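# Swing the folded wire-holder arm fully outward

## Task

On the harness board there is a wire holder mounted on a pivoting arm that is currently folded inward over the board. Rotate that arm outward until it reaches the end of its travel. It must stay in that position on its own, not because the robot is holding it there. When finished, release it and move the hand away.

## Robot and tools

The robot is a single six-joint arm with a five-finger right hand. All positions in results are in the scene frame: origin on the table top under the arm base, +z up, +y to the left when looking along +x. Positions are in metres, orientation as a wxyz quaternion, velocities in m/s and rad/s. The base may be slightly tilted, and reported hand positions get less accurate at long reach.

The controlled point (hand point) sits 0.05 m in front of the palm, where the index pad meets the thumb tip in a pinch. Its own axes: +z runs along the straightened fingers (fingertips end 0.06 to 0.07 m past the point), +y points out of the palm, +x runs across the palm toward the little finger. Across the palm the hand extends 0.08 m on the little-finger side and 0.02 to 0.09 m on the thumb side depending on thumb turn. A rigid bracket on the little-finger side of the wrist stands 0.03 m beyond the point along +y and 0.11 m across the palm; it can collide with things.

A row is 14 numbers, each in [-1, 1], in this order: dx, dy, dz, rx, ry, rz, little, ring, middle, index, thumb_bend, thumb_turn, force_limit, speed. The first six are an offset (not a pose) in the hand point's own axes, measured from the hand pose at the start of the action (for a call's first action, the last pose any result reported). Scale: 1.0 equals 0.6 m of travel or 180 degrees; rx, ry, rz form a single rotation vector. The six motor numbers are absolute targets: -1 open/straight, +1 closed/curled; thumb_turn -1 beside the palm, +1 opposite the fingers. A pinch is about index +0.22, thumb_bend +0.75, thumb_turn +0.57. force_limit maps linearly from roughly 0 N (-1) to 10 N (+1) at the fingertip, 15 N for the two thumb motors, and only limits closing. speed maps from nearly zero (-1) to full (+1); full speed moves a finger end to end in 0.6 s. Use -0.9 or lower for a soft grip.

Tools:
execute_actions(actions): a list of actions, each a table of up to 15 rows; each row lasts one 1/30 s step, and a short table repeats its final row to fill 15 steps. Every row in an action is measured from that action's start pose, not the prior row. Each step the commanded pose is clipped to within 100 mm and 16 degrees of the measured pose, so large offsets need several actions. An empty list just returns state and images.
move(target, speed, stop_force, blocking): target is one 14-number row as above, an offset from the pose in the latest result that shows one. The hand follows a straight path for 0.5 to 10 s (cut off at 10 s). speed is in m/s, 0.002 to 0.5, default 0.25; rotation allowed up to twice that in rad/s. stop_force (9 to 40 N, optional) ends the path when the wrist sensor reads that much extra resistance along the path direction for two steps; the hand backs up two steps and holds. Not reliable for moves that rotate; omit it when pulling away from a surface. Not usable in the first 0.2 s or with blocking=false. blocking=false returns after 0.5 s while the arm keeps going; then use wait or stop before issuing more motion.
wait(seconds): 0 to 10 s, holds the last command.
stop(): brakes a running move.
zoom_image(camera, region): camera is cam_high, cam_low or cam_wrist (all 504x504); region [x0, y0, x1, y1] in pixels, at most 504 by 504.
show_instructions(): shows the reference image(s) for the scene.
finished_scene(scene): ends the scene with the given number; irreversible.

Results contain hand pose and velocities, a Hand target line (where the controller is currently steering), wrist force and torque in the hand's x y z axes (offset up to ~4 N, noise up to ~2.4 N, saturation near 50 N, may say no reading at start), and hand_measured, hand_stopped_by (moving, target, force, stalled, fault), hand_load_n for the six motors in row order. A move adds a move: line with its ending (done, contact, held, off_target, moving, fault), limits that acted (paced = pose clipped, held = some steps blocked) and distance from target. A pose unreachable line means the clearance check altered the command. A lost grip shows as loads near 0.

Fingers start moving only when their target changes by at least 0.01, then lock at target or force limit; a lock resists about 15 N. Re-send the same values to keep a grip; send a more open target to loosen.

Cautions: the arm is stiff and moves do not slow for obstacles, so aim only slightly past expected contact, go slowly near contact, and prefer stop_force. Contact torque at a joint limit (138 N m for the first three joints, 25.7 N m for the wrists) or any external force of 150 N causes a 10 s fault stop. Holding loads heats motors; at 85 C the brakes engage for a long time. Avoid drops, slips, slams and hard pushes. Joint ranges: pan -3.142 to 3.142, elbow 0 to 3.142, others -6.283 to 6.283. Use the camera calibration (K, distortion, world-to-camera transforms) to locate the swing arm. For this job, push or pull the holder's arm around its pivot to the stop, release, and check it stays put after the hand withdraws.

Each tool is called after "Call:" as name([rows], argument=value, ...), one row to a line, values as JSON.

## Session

Call:
execute_actions(actions=[])

Scene clock: 0.00 s.
end_effector_position=(+0.7870, -0.0443, +0.3600) hand_measured=(-1.000, -1.000, -1.000, -1.000, -1.000, -1.000) hand_load_n=(+0.0, +0.0, +0.0, +0.0, +0.0, +0.0) hand_stopped_by=(target, target, target, target, target, target) hand_force_limit=0.00 hand_speed=-0.80 end_effector_quat_wxyz=(+0.029, +0.741, +0.335, +0.581) end_effector_velocity=(-0.000, +0.000, -0.000) end_effector_angular_velocity=(+0.000, -0.000, +0.001)
Joint positions: [-0.082 -1.176  1.319  0.249  1.488  0.444]
Joint velocities: [ 0.  0.  0. -0. -0. -0.]
Motor temperatures (°C, as the motors report them): [24 23 23 29 28 31]
Wrist force (N, on the end effector, along its own x y z axes, offset not removed): no reading
Wrist torque (N m, same axes, about the end effector's origin, offset not removed): no reading
Hand target: +0.787, -0.044, +0.360; +0.029, +0.741, +0.335, +0.581
camera_calibration (this result's frames):
cam_wrist: T_world_to_cam=[[0.453579, -0.823991, 0.339566, -0.512079], [-0.597495, -0.563857, -0.570144, 0.652173], [0.66126, 0.0557169, -0.748085, -0.11583], [0, 0, 0, 1]] pos_world=[0.698533, -0.0477624, 0.459066]

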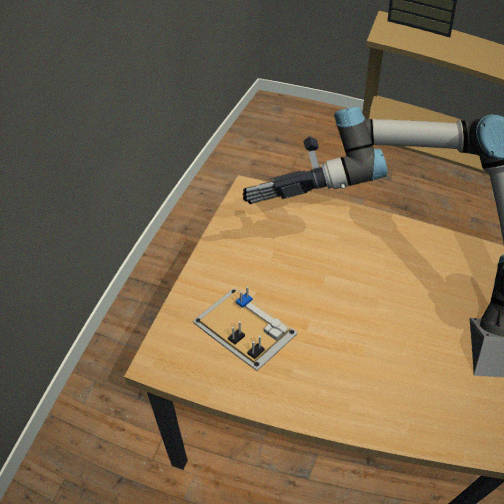

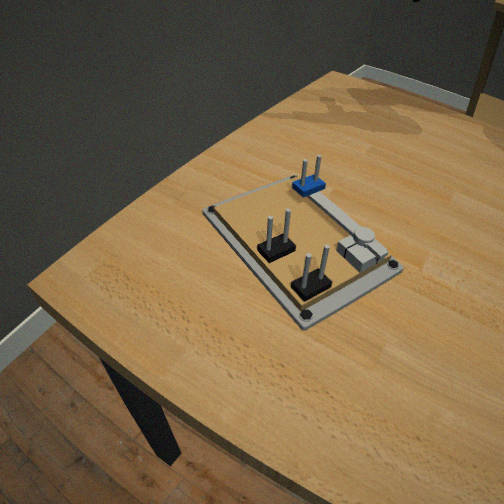

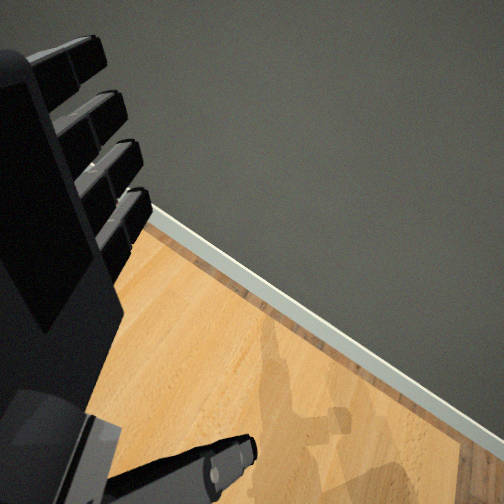

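Call:
zoom_image(camera="cam_low", region=[190, 140, 420, 340])

Call:
zoom_image(camera="cam_high", region=[180, 270, 310, 380])

Call:
zoom_image(camera="cam_low", region=[320, 210, 410, 285])

Region (190, 140, 420, 340) of cam_low's 504x504 image, scaled by 2.191, with more detail than that image has; it fills the top 438 rows of this view, and the rest is white.

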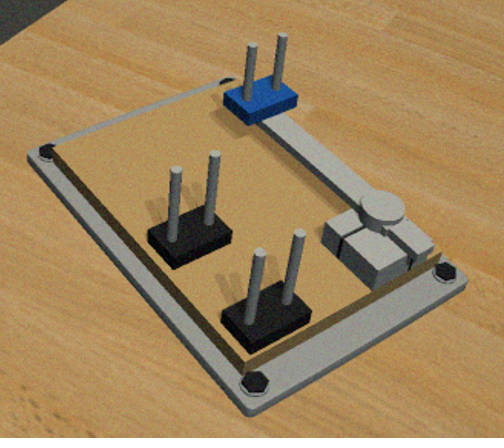

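Region (180, 270, 310, 380) of cam_high's 504x504 image, scaled by 3.877, with more detail than that image has; it fills the top 426 rows of this view, and the rest is white.

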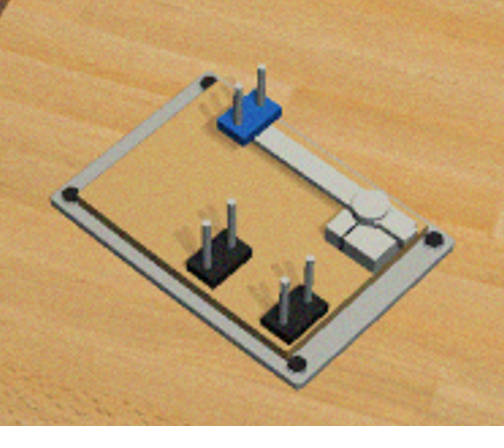

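Region (320, 210, 410, 285) of cam_low's 504x504 image, scaled by 5.600, with more detail than that image has.

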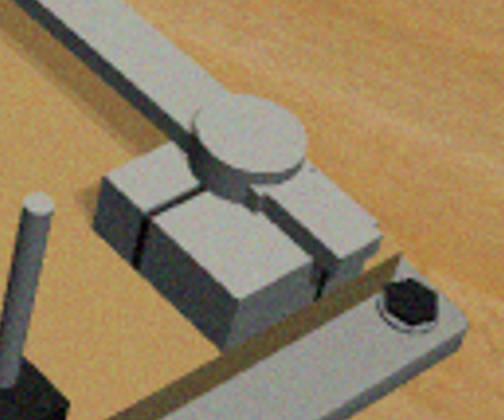

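Call:
move(target=[-0.0657, -0.4257, 0.2067, 0.1475, -0.2032, -0.2540, 1, 1, 1, -1, 0.9, 0.6, 0, 0.3], speed=0.3)

Call:
zoom_image(camera="cam_low", region=[240, 120, 420, 300])

Call:
zoom_image(camera="cam_high", region=[190, 250, 320, 370])

Scene clock: 11.63 s.
end_effector_position=(+0.7744, +0.1753, +0.1766) hand_measured=(+1.000, +1.000, +1.000, -1.000, +0.900, +0.600) hand_load_n=(+0.0, +0.0, +0.0, +0.0, +0.0, +0.0) hand_stopped_by=(target, target, target, target, target, target) hand_force_limit=0.00 hand_speed=0.30 end_effector_quat_wxyz=(+0.183, +0.682, +0.683, +0.184) end_effector_velocity=(+0.001, +0.002, -0.002) end_effector_angular_velocity=(-0.010, +0.011, -0.000)
Joint positions: [ 0.21  -0.497  0.804  0.754  2.246  0.011]
Joint velocities: [ 0.003  0.019 -0.03   0.027  0.01   0.008]
Motor temperatures (°C, as the motors report them): [24 23 23 29 28 31]
Wrist force (N, on the end effector, along its own x y z axes, offset not removed): [0.3 0.7 1.8]
Wrist torque (N m, same axes, about the end effector's origin, offset not removed): [-0.08 -0.08 -0.14]
Hand target: +0.774, +0.176, +0.176; +0.183, +0.682, +0.684, +0.183
Off the commanded pose: 0.001 m, 0 deg.
move: done
camera_calibration (this result's frames):
cam_wrist: T_world_to_cam=[[0.862332, -0.105857, 0.495154, -0.73306], [-0.3445, -0.839332, 0.420526, 0.341277], [0.371083, -0.533214, -0.760251, 0.0732236], [0, 0, 0, 1]] pos_world=[0.722539, 0.247889, 0.27513]

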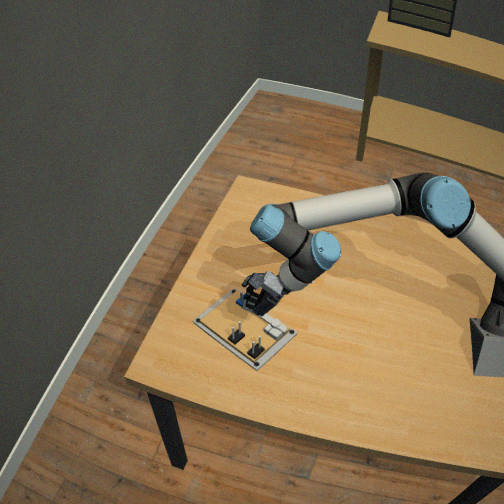

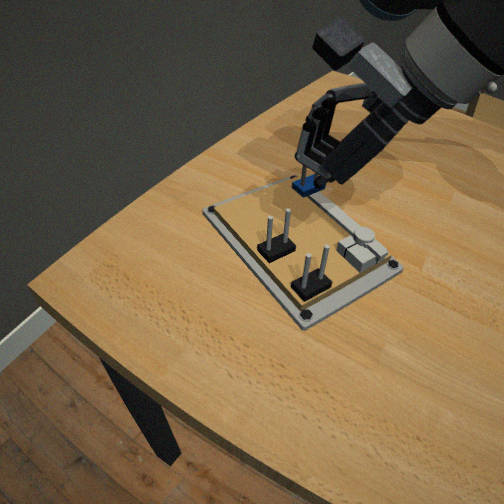

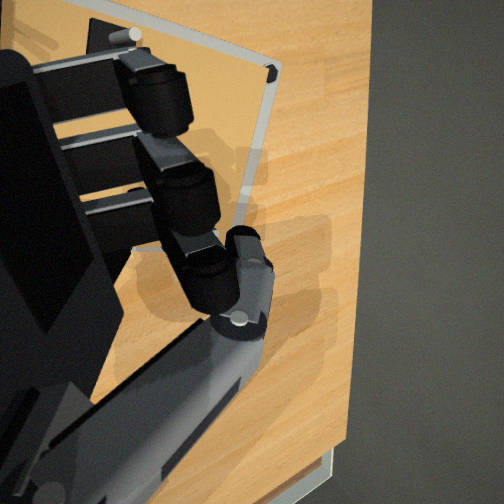

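Region (240, 120, 420, 300) of cam_low's 504x504 image, scaled by 2.800, with more detail than that image has.

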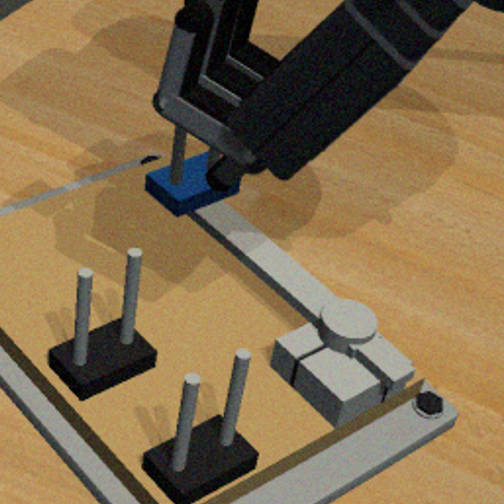

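Region (190, 250, 320, 370) of cam_high's 504x504 image, scaled by 3.877, with more detail than that image has; it fills the top 465 rows of this view, and the rest is white.

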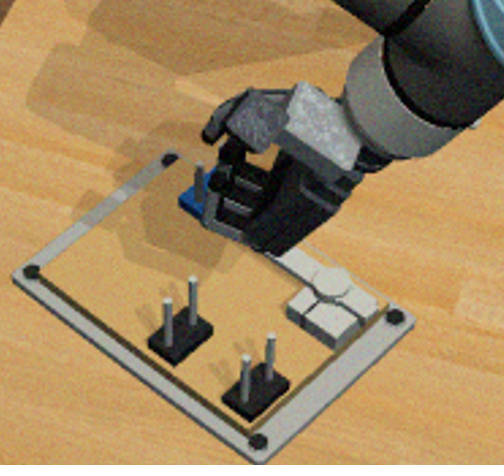

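Call:
move(target=[0, -0.0333, 0.0577, 0, 0, 0, 1, 1, 1, -1, 0.9, 0.6, 0, 0.3], speed=0.08)

Call:
zoom_image(camera="cam_low", region=[250, 140, 410, 290])

Call:
zoom_image(camera="cam_wrist", region=[40, 100, 300, 330])

Scene clock: 13.87 s.
end_effector_position=(+0.7745, +0.1754, +0.1370) hand_measured=(+1.000, +1.000, +1.000, -1.000, +0.900, +0.600) hand_load_n=(+0.0, +0.0, +0.0, +0.0, +0.0, +0.0) hand_stopped_by=(target, target, target, target, target, target) hand_force_limit=0.00 hand_speed=0.30 end_effector_quat_wxyz=(+0.183, +0.682, +0.683, +0.184) end_effector_velocity=(+0.000, +0.000, -0.003) end_effector_angular_velocity=(+0.001, -0.001, +0.001)
Joint positions: [ 0.178 -0.491  0.876  0.654  2.23  -0.025]
Joint velocities: [-0.002  0.     0.006 -0.009 -0.002 -0.004]
Motor temperatures (°C, as the motors report them): [24 23 23 29 28 31]
Wrist force (N, on the end effector, along its own x y z axes, offset not removed): [0.8 -0.6 0.1]
Wrist torque (N m, same axes, about the end effector's origin, offset not removed): [-0.27 0.04 -0.14]
Hand target: +0.775, +0.175, +0.137; +0.183, +0.682, +0.683, +0.184
Off the commanded pose: 0.000 m, 0 deg.
move: done
camera_calibration (this result's frames):
cam_wrist: T_world_to_cam=[[0.862391, -0.105901, 0.495042, -0.713555], [-0.344479, -0.839328, 0.42055, 0.358039], [0.370966, -0.53321, -0.76031, 0.043208], [0, 0, 0, 1]] pos_world=[0.722672, 0.247985, 0.235518]

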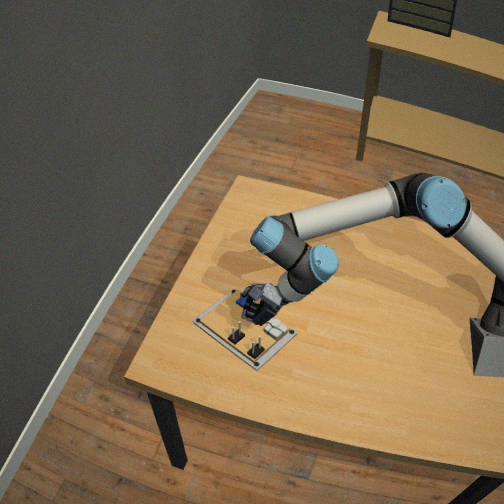

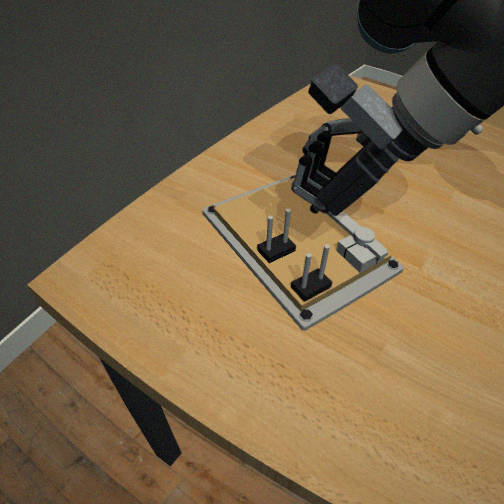

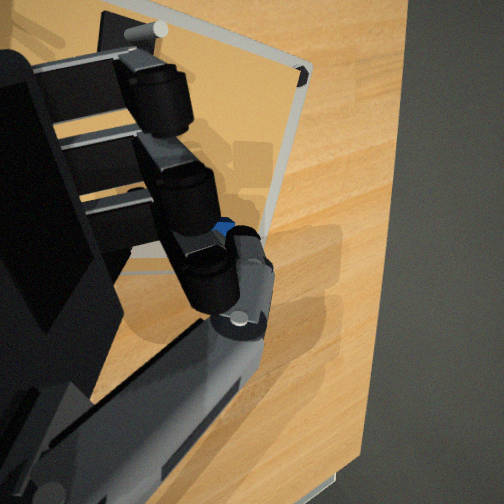

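Region (250, 140, 410, 290) of cam_low's 504x504 image, scaled by 3.150, with more detail than that image has; it fills the top 472 rows of this view, and the rest is white.

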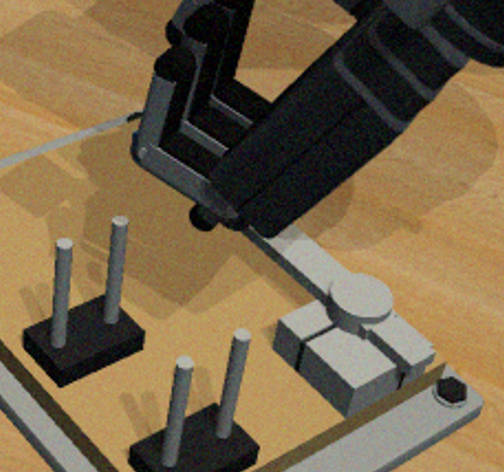

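Region (40, 100, 300, 330) of cam_wrist's 504x504 image, scaled by 1.938, with more detail than that image has; it fills the top 446 rows of this view, and the rest is white.

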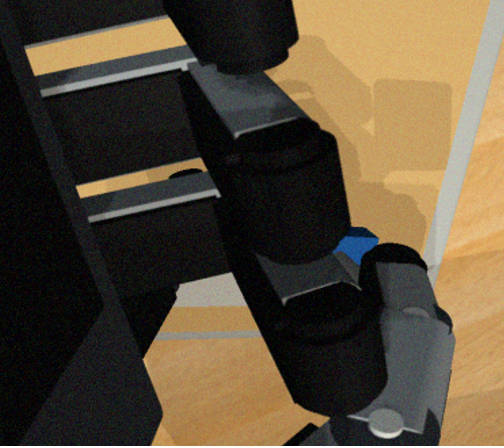

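Call:
move(target=[0, -0.01583, 0.02742, 0, 0, 0, 1, 1, 1, -1, 0.9, 0.6, 0, 0.3], speed=0.025, stop_force=9)

Call:
zoom_image(camera="cam_low", region=[250, 140, 410, 290])

Scene clock: 15.57 s.
end_effector_position=(+0.7746, +0.1754, +0.1184) hand_measured=(+1.000, +1.000, +1.000, -1.000, +0.900, +0.600) hand_load_n=(+0.0, +0.0, +0.0, +0.0, +0.0, +0.0) hand_stopped_by=(target, target, target, target, target, target) hand_force_limit=0.00 hand_speed=0.30 end_effector_quat_wxyz=(+0.183, +0.682, +0.683, +0.184) end_effector_velocity=(+0.000, -0.000, -0.003) end_effector_angular_velocity=(-0.001, -0.000, -0.001)
Joint positions: [ 0.162 -0.485  0.904  0.609  2.222 -0.041]
Joint velocities: [-0.002  0.001  0.004 -0.007 -0.    -0.002]
Motor temperatures (°C, as the motors report them): [24 23 23 29 28 31]
Wrist force (N, on the end effector, along its own x y z axes, offset not removed): [1.1 1.0 0.0]
Wrist torque (N m, same axes, about the end effector's origin, offset not removed): [0.11 -0.11 -0.07]
Hand target: +0.775, +0.175, +0.118; +0.183, +0.682, +0.683, +0.184
Off the commanded pose: 0.000 m, 0 deg.
move: done
camera_calibration (this result's frames):
cam_wrist: T_world_to_cam=[[0.862412, -0.105923, 0.495002, -0.704369], [-0.344472, -0.839332, 0.420549, 0.365936], [0.370925, -0.5332, -0.760337, 0.0290643], [0, 0, 0, 1]] pos_world=[0.72273, 0.24803, 0.216869]

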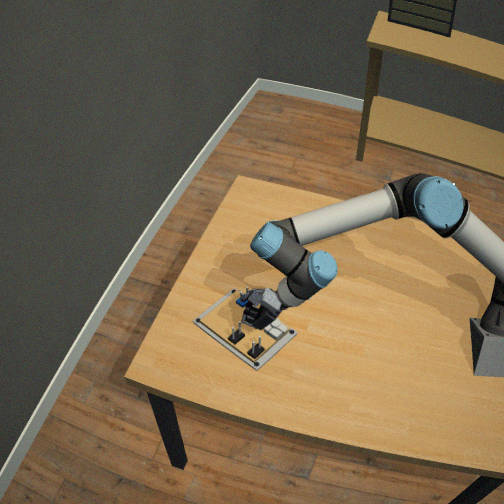

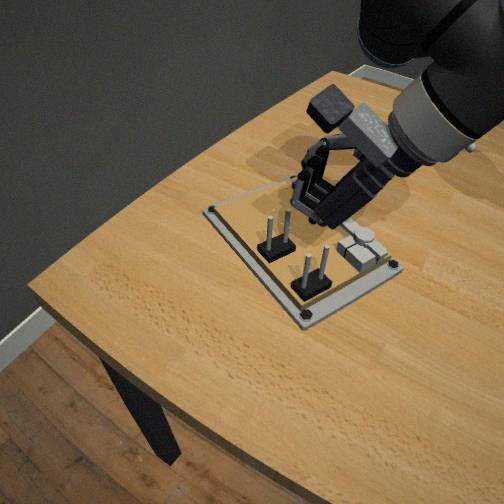

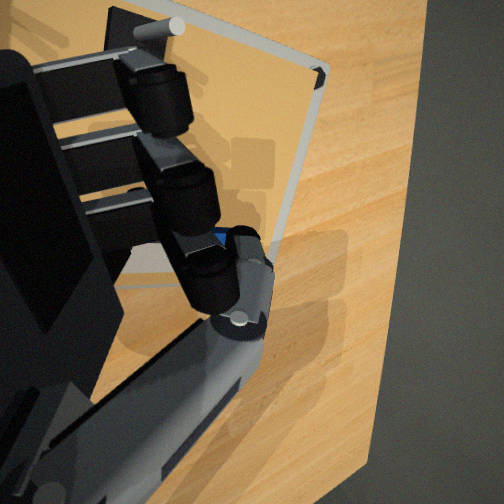

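Region (250, 140, 410, 290) of cam_low's 504x504 image, scaled by 3.150, with more detail than that image has; it fills the top 472 rows of this view, and the rest is white.

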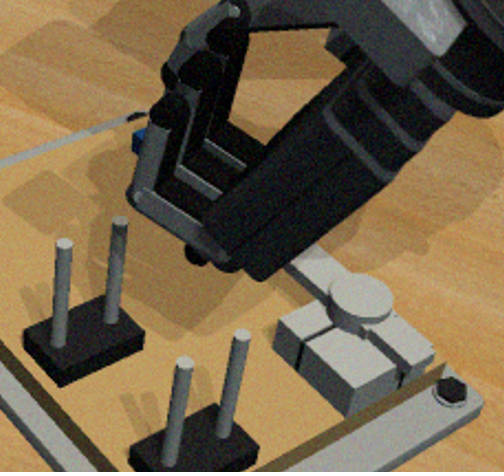

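Call:
move(target=[-0.05008, -0.01312, -0.00758, 0, 0, 0, 1, 1, 1, -1, 0.9, 0.6, 0, 0.3], speed=0.025, stop_force=15)

Call:
zoom_image(camera="cam_low", region=[250, 120, 430, 290])

Scene clock: 17.63 s.
end_effector_position=(+0.7656, +0.1457, +0.1183) hand_measured=(+1.000, +1.000, +1.000, -1.000, +0.900, +0.600) hand_load_n=(+0.0, +0.0, +0.0, -1.5, +0.0, +0.0) hand_stopped_by=(target, target, target, target, target, target) hand_force_limit=0.00 hand_speed=0.30 end_effector_quat_wxyz=(+0.183, +0.682, +0.683, +0.184) end_effector_velocity=(-0.001, -0.003, +0.000) end_effector_angular_velocity=(+0.000, -0.001, +0.000)
Joint positions: [ 0.129 -0.563  1.016  0.555  2.205 -0.077]
Joint velocities: [-0.003 -0.007  0.01  -0.006 -0.002 -0.004]
Motor temperatures (°C, as the motors report them): [24 23 23 29 28 31]
Wrist force (N, on the end effector, along its own x y z axes, offset not removed): [2.5 0.6 0.4]
Wrist torque (N m, same axes, about the end effector's origin, offset not removed): [-0.30 0.22 -0.09]
Hand target: +0.765, +0.145, +0.118; +0.183, +0.682, +0.683, +0.184
Off the commanded pose: 0.000 m, 0 deg.
move: done
camera_calibration (this result's frames):
cam_wrist: T_world_to_cam=[[0.862449, -0.105968, 0.494926, -0.699722], [-0.344464, -0.839335, 0.420549, 0.337946], [0.370844, -0.533187, -0.760386, 0.0165703], [0, 0, 0, 1]] pos_world=[0.713741, 0.218337, 0.216788]

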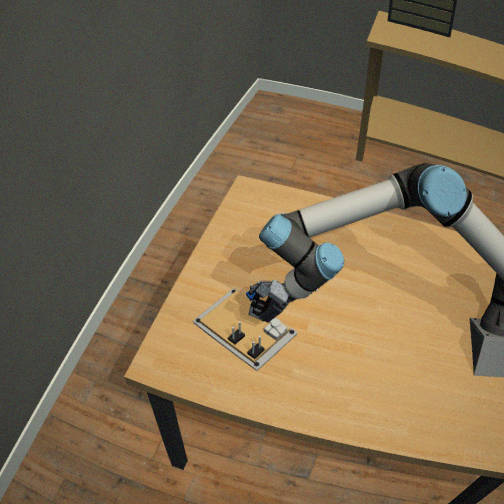

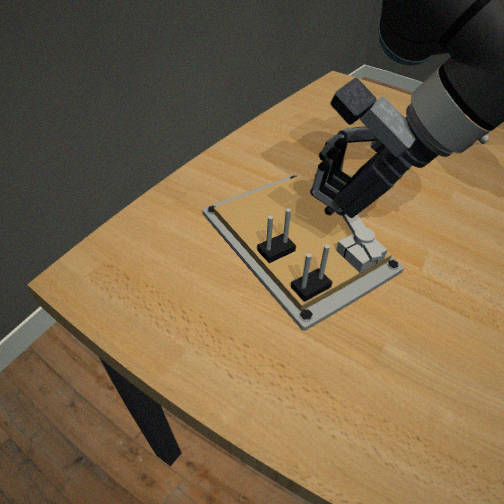

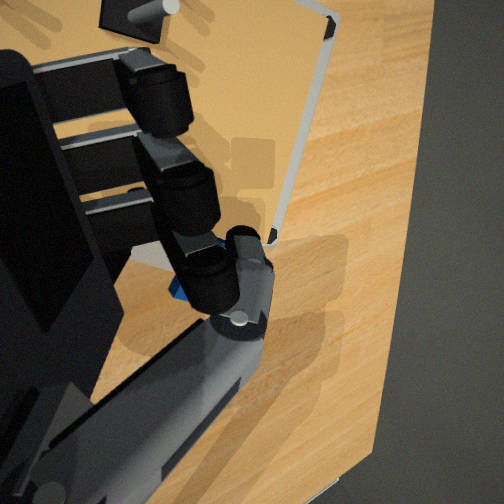

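Region (250, 120, 430, 290) of cam_low's 504x504 image, scaled by 2.800, with more detail than that image has.

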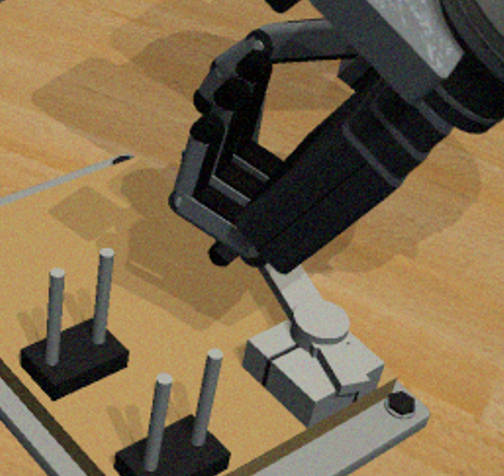

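Call:
execute_actions(actions=[])

Scene clock: 18.33 s.
end_effector_position=(+0.7655, +0.1454, +0.1183) hand_measured=(+1.000, +1.000, +1.000, -1.000, +0.900, +0.600) hand_load_n=(+0.0, +0.0, +0.0, -1.5, +0.0, +0.0) hand_stopped_by=(target, target, target, target, target, target) hand_force_limit=0.00 hand_speed=0.30 end_effector_quat_wxyz=(+0.183, +0.682, +0.683, +0.184) end_effector_velocity=(-0.000, +0.000, -0.000) end_effector_angular_velocity=(-0.000, +0.000, +0.000)
Joint positions: [ 0.128 -0.564  1.017  0.554  2.204 -0.077]
Joint velocities: [ 0.  0.  0. -0.  0.  0.]
Motor temperatures (°C, as the motors report them): [24 23 23 29 28 31]
Wrist force (N, on the end effector, along its own x y z axes, offset not removed): [3.4 0.6 0.7]
Wrist torque (N m, same axes, about the end effector's origin, offset not removed): [-0.33 0.04 -0.07]
Hand target: +0.765, +0.145, +0.118; +0.183, +0.682, +0.683, +0.184
Off the commanded pose: 0.000 m, 0 deg.
camera_calibration (this result's frames):
cam_wrist: T_world_to_cam=[[0.862418, -0.105952, 0.494984, -0.699654], [-0.34447, -0.839352, 0.42051, 0.337637], [0.370912, -0.533162, -0.76037, 0.0163742], [0, 0, 0, 1]] pos_world=[0.713626, 0.217996, 0.216788]

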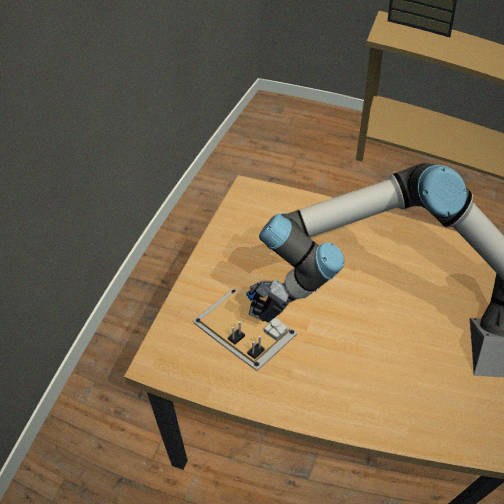

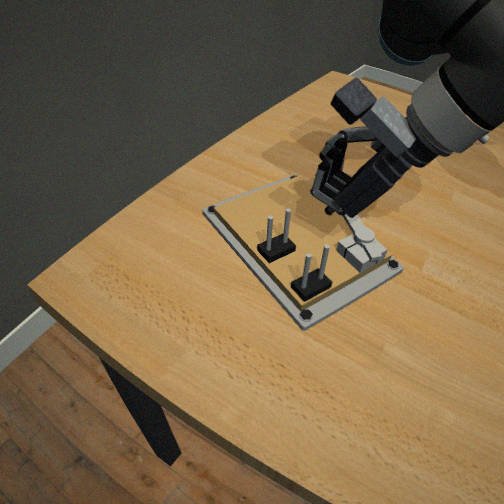

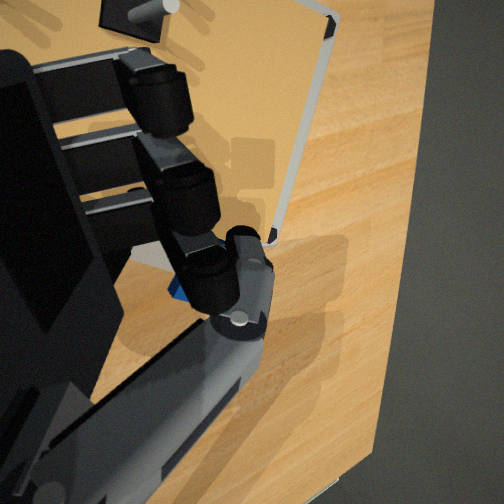

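Call:
move(target=[-0.0382, -0.0294, -0.0170, 0, 0, 0, 1, 1, 1, -1, 0.9, 0.6, 0, 0.3], speed=0.03, stop_force=15)

Scene clock: 19.87 s.
end_effector_position=(+0.7453, +0.1227, +0.1182) hand_measured=(+1.000, +1.000, +1.000, -1.000, +0.900, +0.600) hand_load_n=(+0.0, +0.0, +0.0, -2.5, +0.0, +0.0) hand_stopped_by=(target, target, target, target, target, target) hand_force_limit=0.00 hand_speed=0.30 end_effector_quat_wxyz=(+0.183, +0.682, +0.683, +0.184) end_effector_velocity=(-0.002, -0.002, +0.000) end_effector_angular_velocity=(-0.001, -0.001, -0.000)
Joint positions: [ 0.106 -0.646  1.148  0.492  2.192 -0.1  ]
Joint velocities: [-0.002 -0.007  0.011 -0.006 -0.    -0.003]
Motor temperatures (°C, as the motors report them): [24 23 23 29 28 31]
Wrist force (N, on the end effector, along its own x y z axes, offset not removed): [1.3 2.9 0.9]
Wrist torque (N m, same axes, about the end effector's origin, offset not removed): [-0.25 0.19 -0.11]
Hand target: +0.745, +0.123, +0.118; +0.183, +0.682, +0.683, +0.184
Off the commanded pose: 0.000 m, 0 deg.
move: done
camera_calibration (this result's frames):
cam_wrist: T_world_to_cam=[[0.862465, -0.105989, 0.494894, -0.684629], [-0.344455, -0.839346, 0.420533, 0.311692], [0.370816, -0.533164, -0.760415, 0.0117817], [0, 0, 0, 1]] pos_world=[0.693463, 0.195336, 0.216701]

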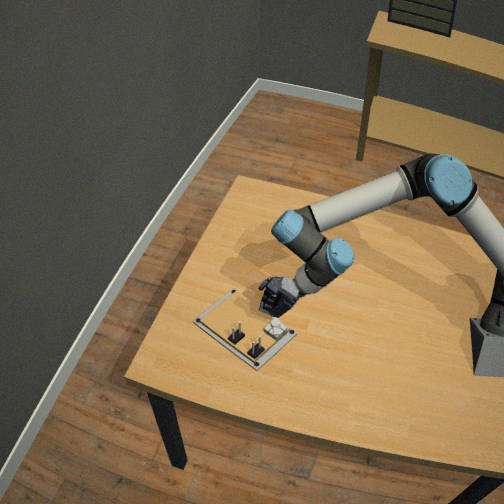

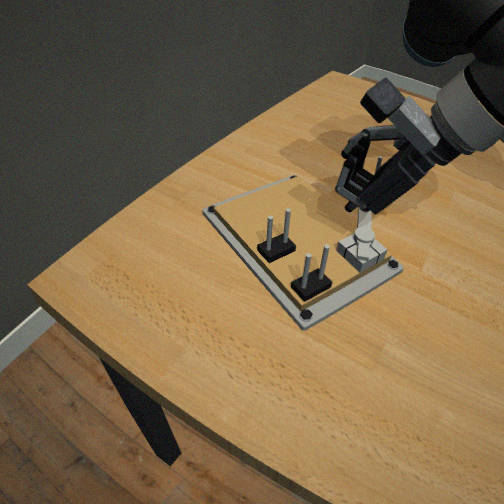

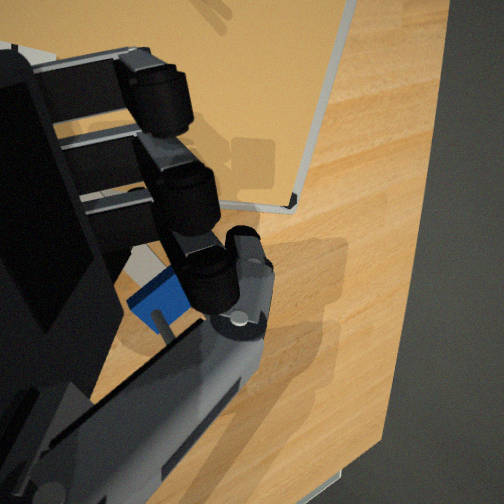

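Call:
zoom_image(camera="cam_low", region=[300, 130, 440, 290])

Region (300, 130, 440, 290) of cam_low's 504x504 image, scaled by 3.150, with more detail than that image has; it fills the left 441 columns of this view, and the rest is white.

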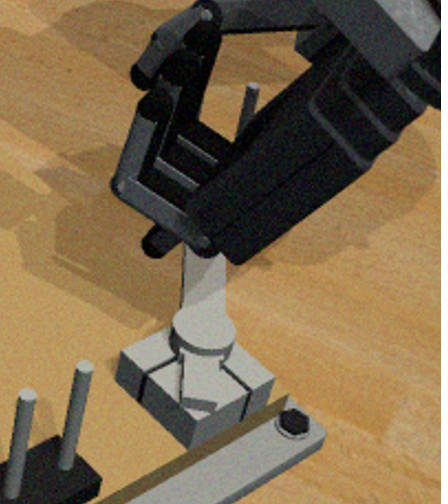

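Call:
move(target=[-0.0160, -0.0327, -0.0189, 0, 0, 0, 1, 1, 1, -1, 0.9, 0.6, 0, 0.3], speed=0.03, stop_force=12)

Call:
zoom_image(camera="cam_low", region=[300, 130, 440, 290])

Scene clock: 21.83 s.
end_effector_position=(+0.7229, +0.1133, +0.1181) hand_measured=(+1.000, +1.000, +1.000, -1.000, +0.900, +0.600) hand_load_n=(+0.0, +0.0, +0.0, -3.0, +0.0, +0.0) hand_stopped_by=(target, target, target, target, target, target) hand_force_limit=0.00 hand_speed=0.30 end_effector_quat_wxyz=(+0.183, +0.682, +0.683, +0.184) end_effector_velocity=(-0.002, -0.001, +0.000) end_effector_angular_velocity=(+0.000, -0.001, +0.000)
Joint positions: [ 0.102 -0.704  1.253  0.442  2.19  -0.105]
Joint velocities: [-0.001 -0.007  0.012 -0.006 -0.001 -0.001]
Motor temperatures (°C, as the motors report them): [24 23 23 29 28 31]
Wrist force (N, on the end effector, along its own x y z axes, offset not removed): [2.1 3.6 0.9]
Wrist torque (N m, same axes, about the end effector's origin, offset not removed): [-0.24 0.05 -0.10]
Hand target: +0.723, +0.113, +0.118; +0.183, +0.682, +0.683, +0.184
Off the commanded pose: 0.000 m, 0 deg.
move: done
camera_calibration (this result's frames):
cam_wrist: T_world_to_cam=[[0.86251, -0.106009, 0.494812, -0.666325], [-0.344439, -0.839333, 0.420574, 0.296065], [0.370728, -0.533182, -0.760446, 0.0150485], [0, 0, 0, 1]] pos_world=[0.671109, 0.185884, 0.216632]

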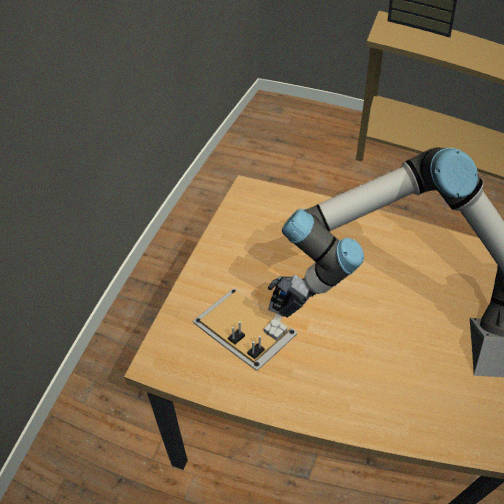

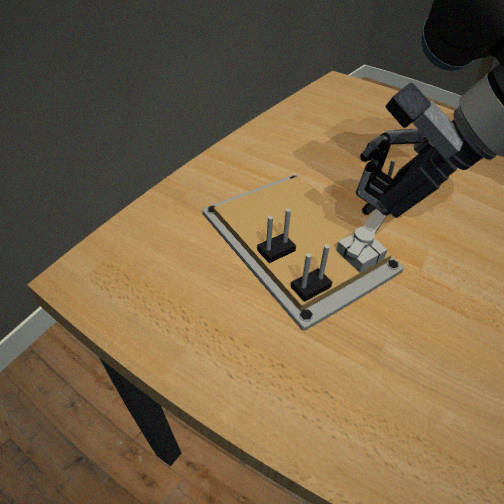

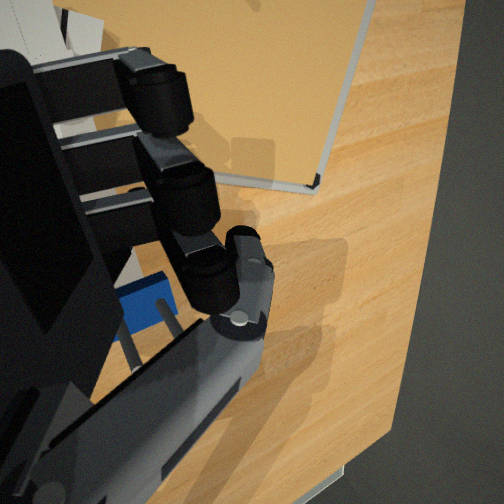

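Region (300, 130, 440, 290) of cam_low's 504x504 image, scaled by 3.150, with more detail than that image has; it fills the left 441 columns of this view, and the rest is white.

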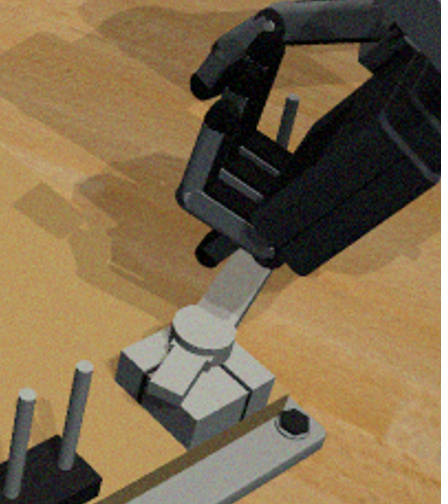

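Call:
move(target=[-0.0007, -0.0142, -0.0082, 0, 0, 0, 1, 1, 1, -1, 0.9, 0.6, 0, 0.3], speed=0.015, stop_force=9)

Call:
zoom_image(camera="cam_low", region=[300, 130, 440, 290])

Scene clock: 23.10 s.
end_effector_position=(+0.7134, +0.1129, +0.1181) hand_measured=(+1.000, +1.000, +1.000, -1.000, +0.900, +0.600) hand_load_n=(+0.0, +0.0, +0.0, -3.5, +0.0, +0.0) hand_stopped_by=(target, target, target, target, target, target) hand_force_limit=0.00 hand_speed=0.30 end_effector_quat_wxyz=(+0.183, +0.682, +0.683, +0.184) end_effector_velocity=(-0.003, -0.000, +0.000) end_effector_angular_velocity=(-0.001, -0.000, -0.000)
Joint positions: [ 0.105 -0.722  1.29   0.425  2.192 -0.102]
Joint velocities: [ 0.001 -0.005  0.011 -0.005  0.001  0.001]
Motor temperatures (°C, as the motors report them): [24 23 23 29 28 31]
Wrist force (N, on the end effector, along its own x y z axes, offset not removed): [-0.8 5.1 0.5]
Wrist torque (N m, same axes, about the end effector's origin, offset not removed): [-0.06 -0.21 -0.17]
Hand target: +0.713, +0.113, +0.118; +0.183, +0.682, +0.683, +0.184
Off the commanded pose: 0.000 m, 0 deg.
move: done
camera_calibration (this result's frames):
cam_wrist: T_world_to_cam=[[0.862535, -0.106006, 0.494769, -0.658183], [-0.34442, -0.839327, 0.420601, 0.292458], [0.370686, -0.533192, -0.760459, 0.0183648], [0, 0, 0, 1]] pos_world=[0.661627, 0.185488, 0.216606]

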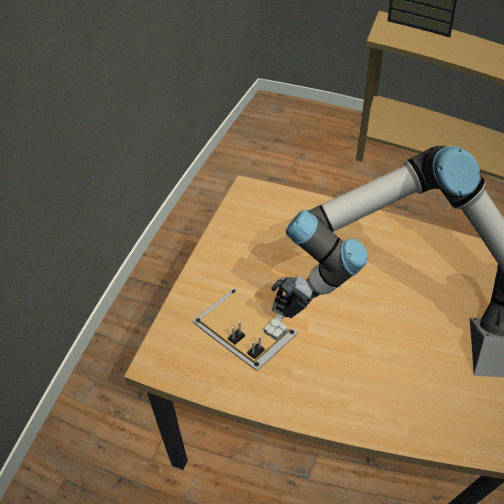

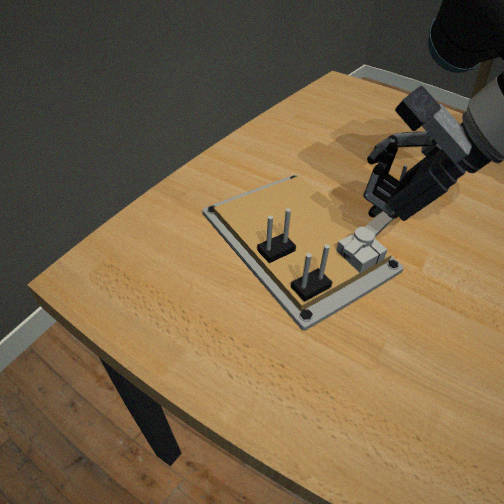

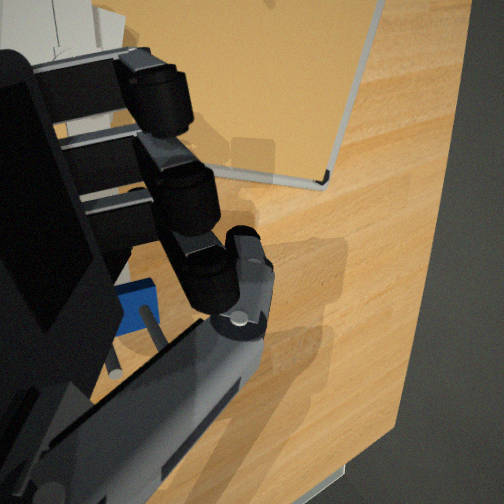

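Region (300, 130, 440, 290) of cam_low's 504x504 image, scaled by 3.150, with more detail than that image has; it fills the left 441 columns of this view, and the rest is white.

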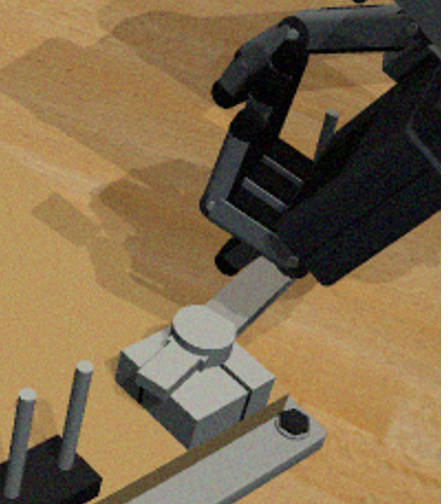

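Call:
move(target=[0.0091, -0.0202, -0.0116, 0, 0, 0, 1, 1, 1, -1, 0.9, 0.6, 0, 0.3], speed=0.005, stop_force=9)

Call:
zoom_image(camera="cam_low", region=[300, 130, 440, 290])

Scene clock: 26.50 s.
end_effector_position=(+0.7001, +0.1180, +0.1182) hand_measured=(+1.000, +1.000, +1.000, -0.998, +0.900, +0.600) hand_load_n=(+0.0, +0.0, +0.0, -11.5, +0.0, +0.0) hand_stopped_by=(target, target, target, target, target, target) hand_force_limit=0.00 hand_speed=0.30 end_effector_quat_wxyz=(+0.183, +0.683, +0.683, +0.184) end_effector_velocity=(+0.001, -0.001, -0.000) end_effector_angular_velocity=(-0.001, +0.001, -0.002)
Joint positions: [ 0.118 -0.735  1.33   0.406  2.199 -0.088]
Joint velocities: [-0.002  0.002 -0.004  0.003  0.001  0.   ]
Motor temperatures (°C, as the motors report them): [24 23 23 29 28 31]
Wrist force (N, on the end effector, along its own x y z axes, offset not removed): [-3.9 13.0 3.4]
Wrist torque (N m, same axes, about the end effector's origin, offset not removed): [-0.85 -0.48 -0.37]
Hand target: +0.700, +0.118, +0.118; +0.183, +0.682, +0.683, +0.184
Off the commanded pose: 0.001 m, 0 deg.
move: contact
camera_calibration (this result's frames):
cam_wrist: T_world_to_cam=[[0.862438, -0.106241, 0.494888, -0.64611], [-0.344703, -0.839239, 0.420545, 0.292352], [0.37065, -0.533283, -0.760413, 0.0261315], [0, 0, 0, 1]] pos_world=[0.648318, 0.190645, 0.216676]

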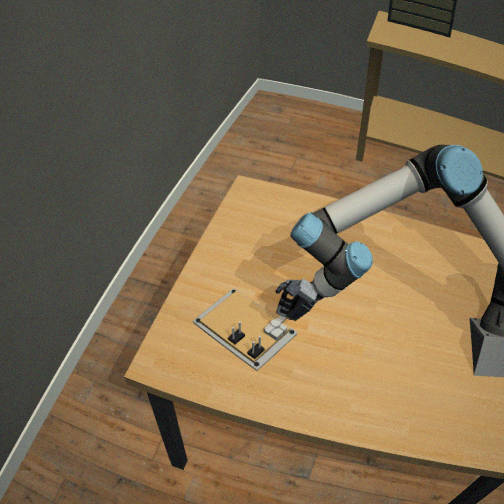

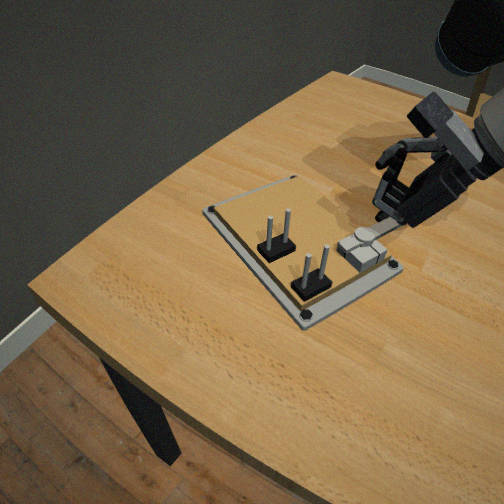

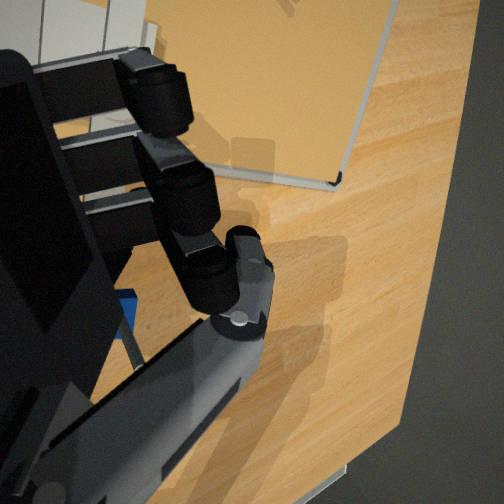

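Region (300, 130, 440, 290) of cam_low's 504x504 image, scaled by 3.150, with more detail than that image has; it fills the left 441 columns of this view, and the rest is white.

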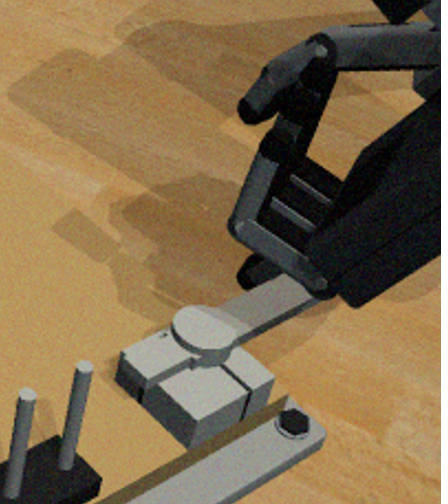

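Call:
move(target=[0.0, 0.1789, -0.2431, 0, 0, 0, 1, 1, 1, -1, 0.9, 0.6, 0, 0.3], speed=0.2)

Call:
zoom_image(camera="cam_low", region=[300, 130, 460, 300])

Scene clock: 29.13 s.
end_effector_position=(+0.7196, +0.1176, +0.2979) hand_measured=(+1.000, +1.000, +1.000, -1.000, +0.900, +0.600) hand_load_n=(+0.0, +0.0, +0.0, +0.0, +0.0, +0.0) hand_stopped_by=(target, target, target, target, target, target) hand_force_limit=0.00 hand_speed=0.30 end_effector_quat_wxyz=(+0.183, +0.682, +0.683, +0.184) end_effector_velocity=(+0.001, +0.000, +0.003) end_effector_angular_velocity=(+0.001, +0.004, -0.001)
Joint positions: [ 0.273 -0.729  0.921  0.914  2.276  0.082]
Joint velocities: [ 0.003  0.007 -0.018  0.019  0.001  0.008]
Motor temperatures (°C, as the motors report them): [24 23 23 29 28 31]
Wrist force (N, on the end effector, along its own x y z axes, offset not removed): [-1.2 0.8 0.7]
Wrist torque (N m, same axes, about the end effector's origin, offset not removed): [0.03 0.20 -0.30]
Hand target: +0.720, +0.118, +0.298; +0.183, +0.683, +0.683, +0.184
Off the commanded pose: 0.000 m, 0 deg.
move: done
camera_calibration (this result's frames):
cam_wrist: T_world_to_cam=[[0.862175, -0.106008, 0.495396, -0.751843], [-0.344804, -0.839216, 0.420508, 0.223164], [0.371168, -0.533366, -0.760103, 0.154877], [0, 0, 0, 1]] pos_world=[0.667682, 0.190188, 0.396341]

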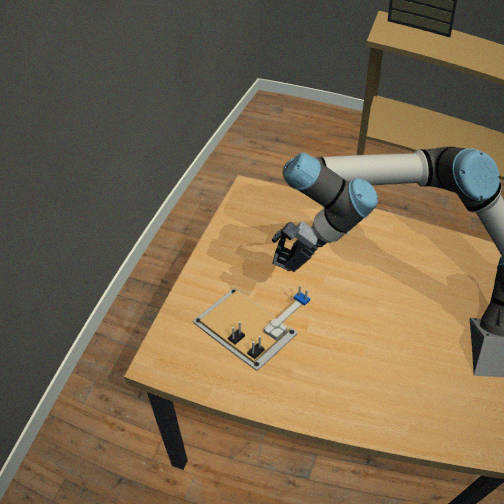

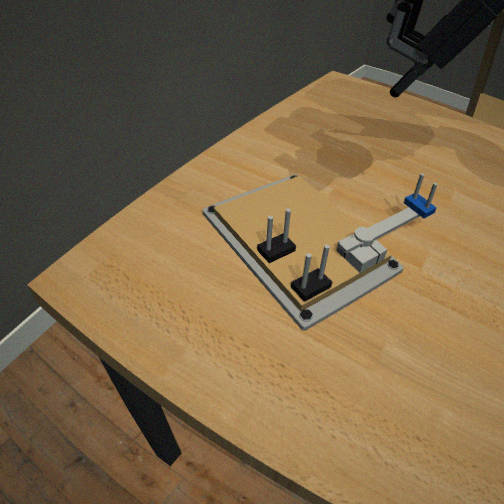

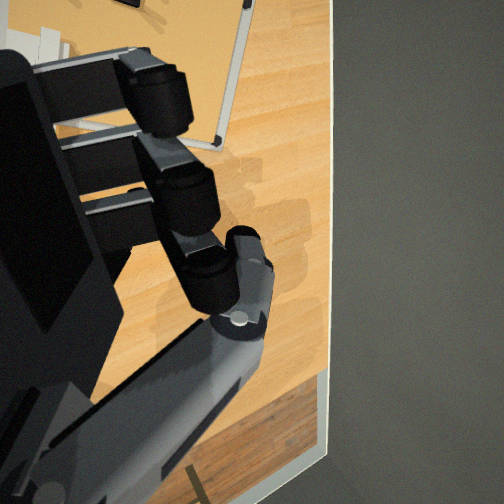

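Region (300, 130, 460, 300) of cam_low's 504x504 image, scaled by 2.965, with more detail than that image has; it fills the left 474 columns of this view, and the rest is white.

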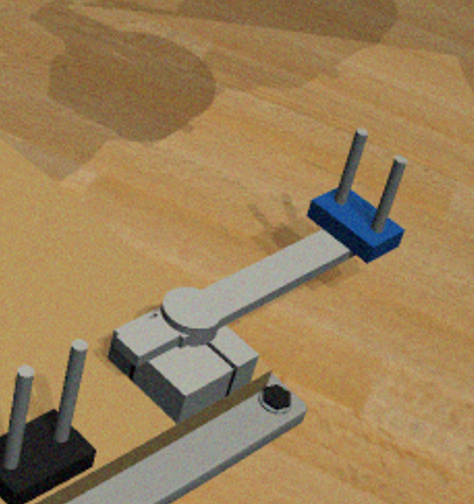

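Call:
finished_scene(scene=2)

The scene is finished: the task was done.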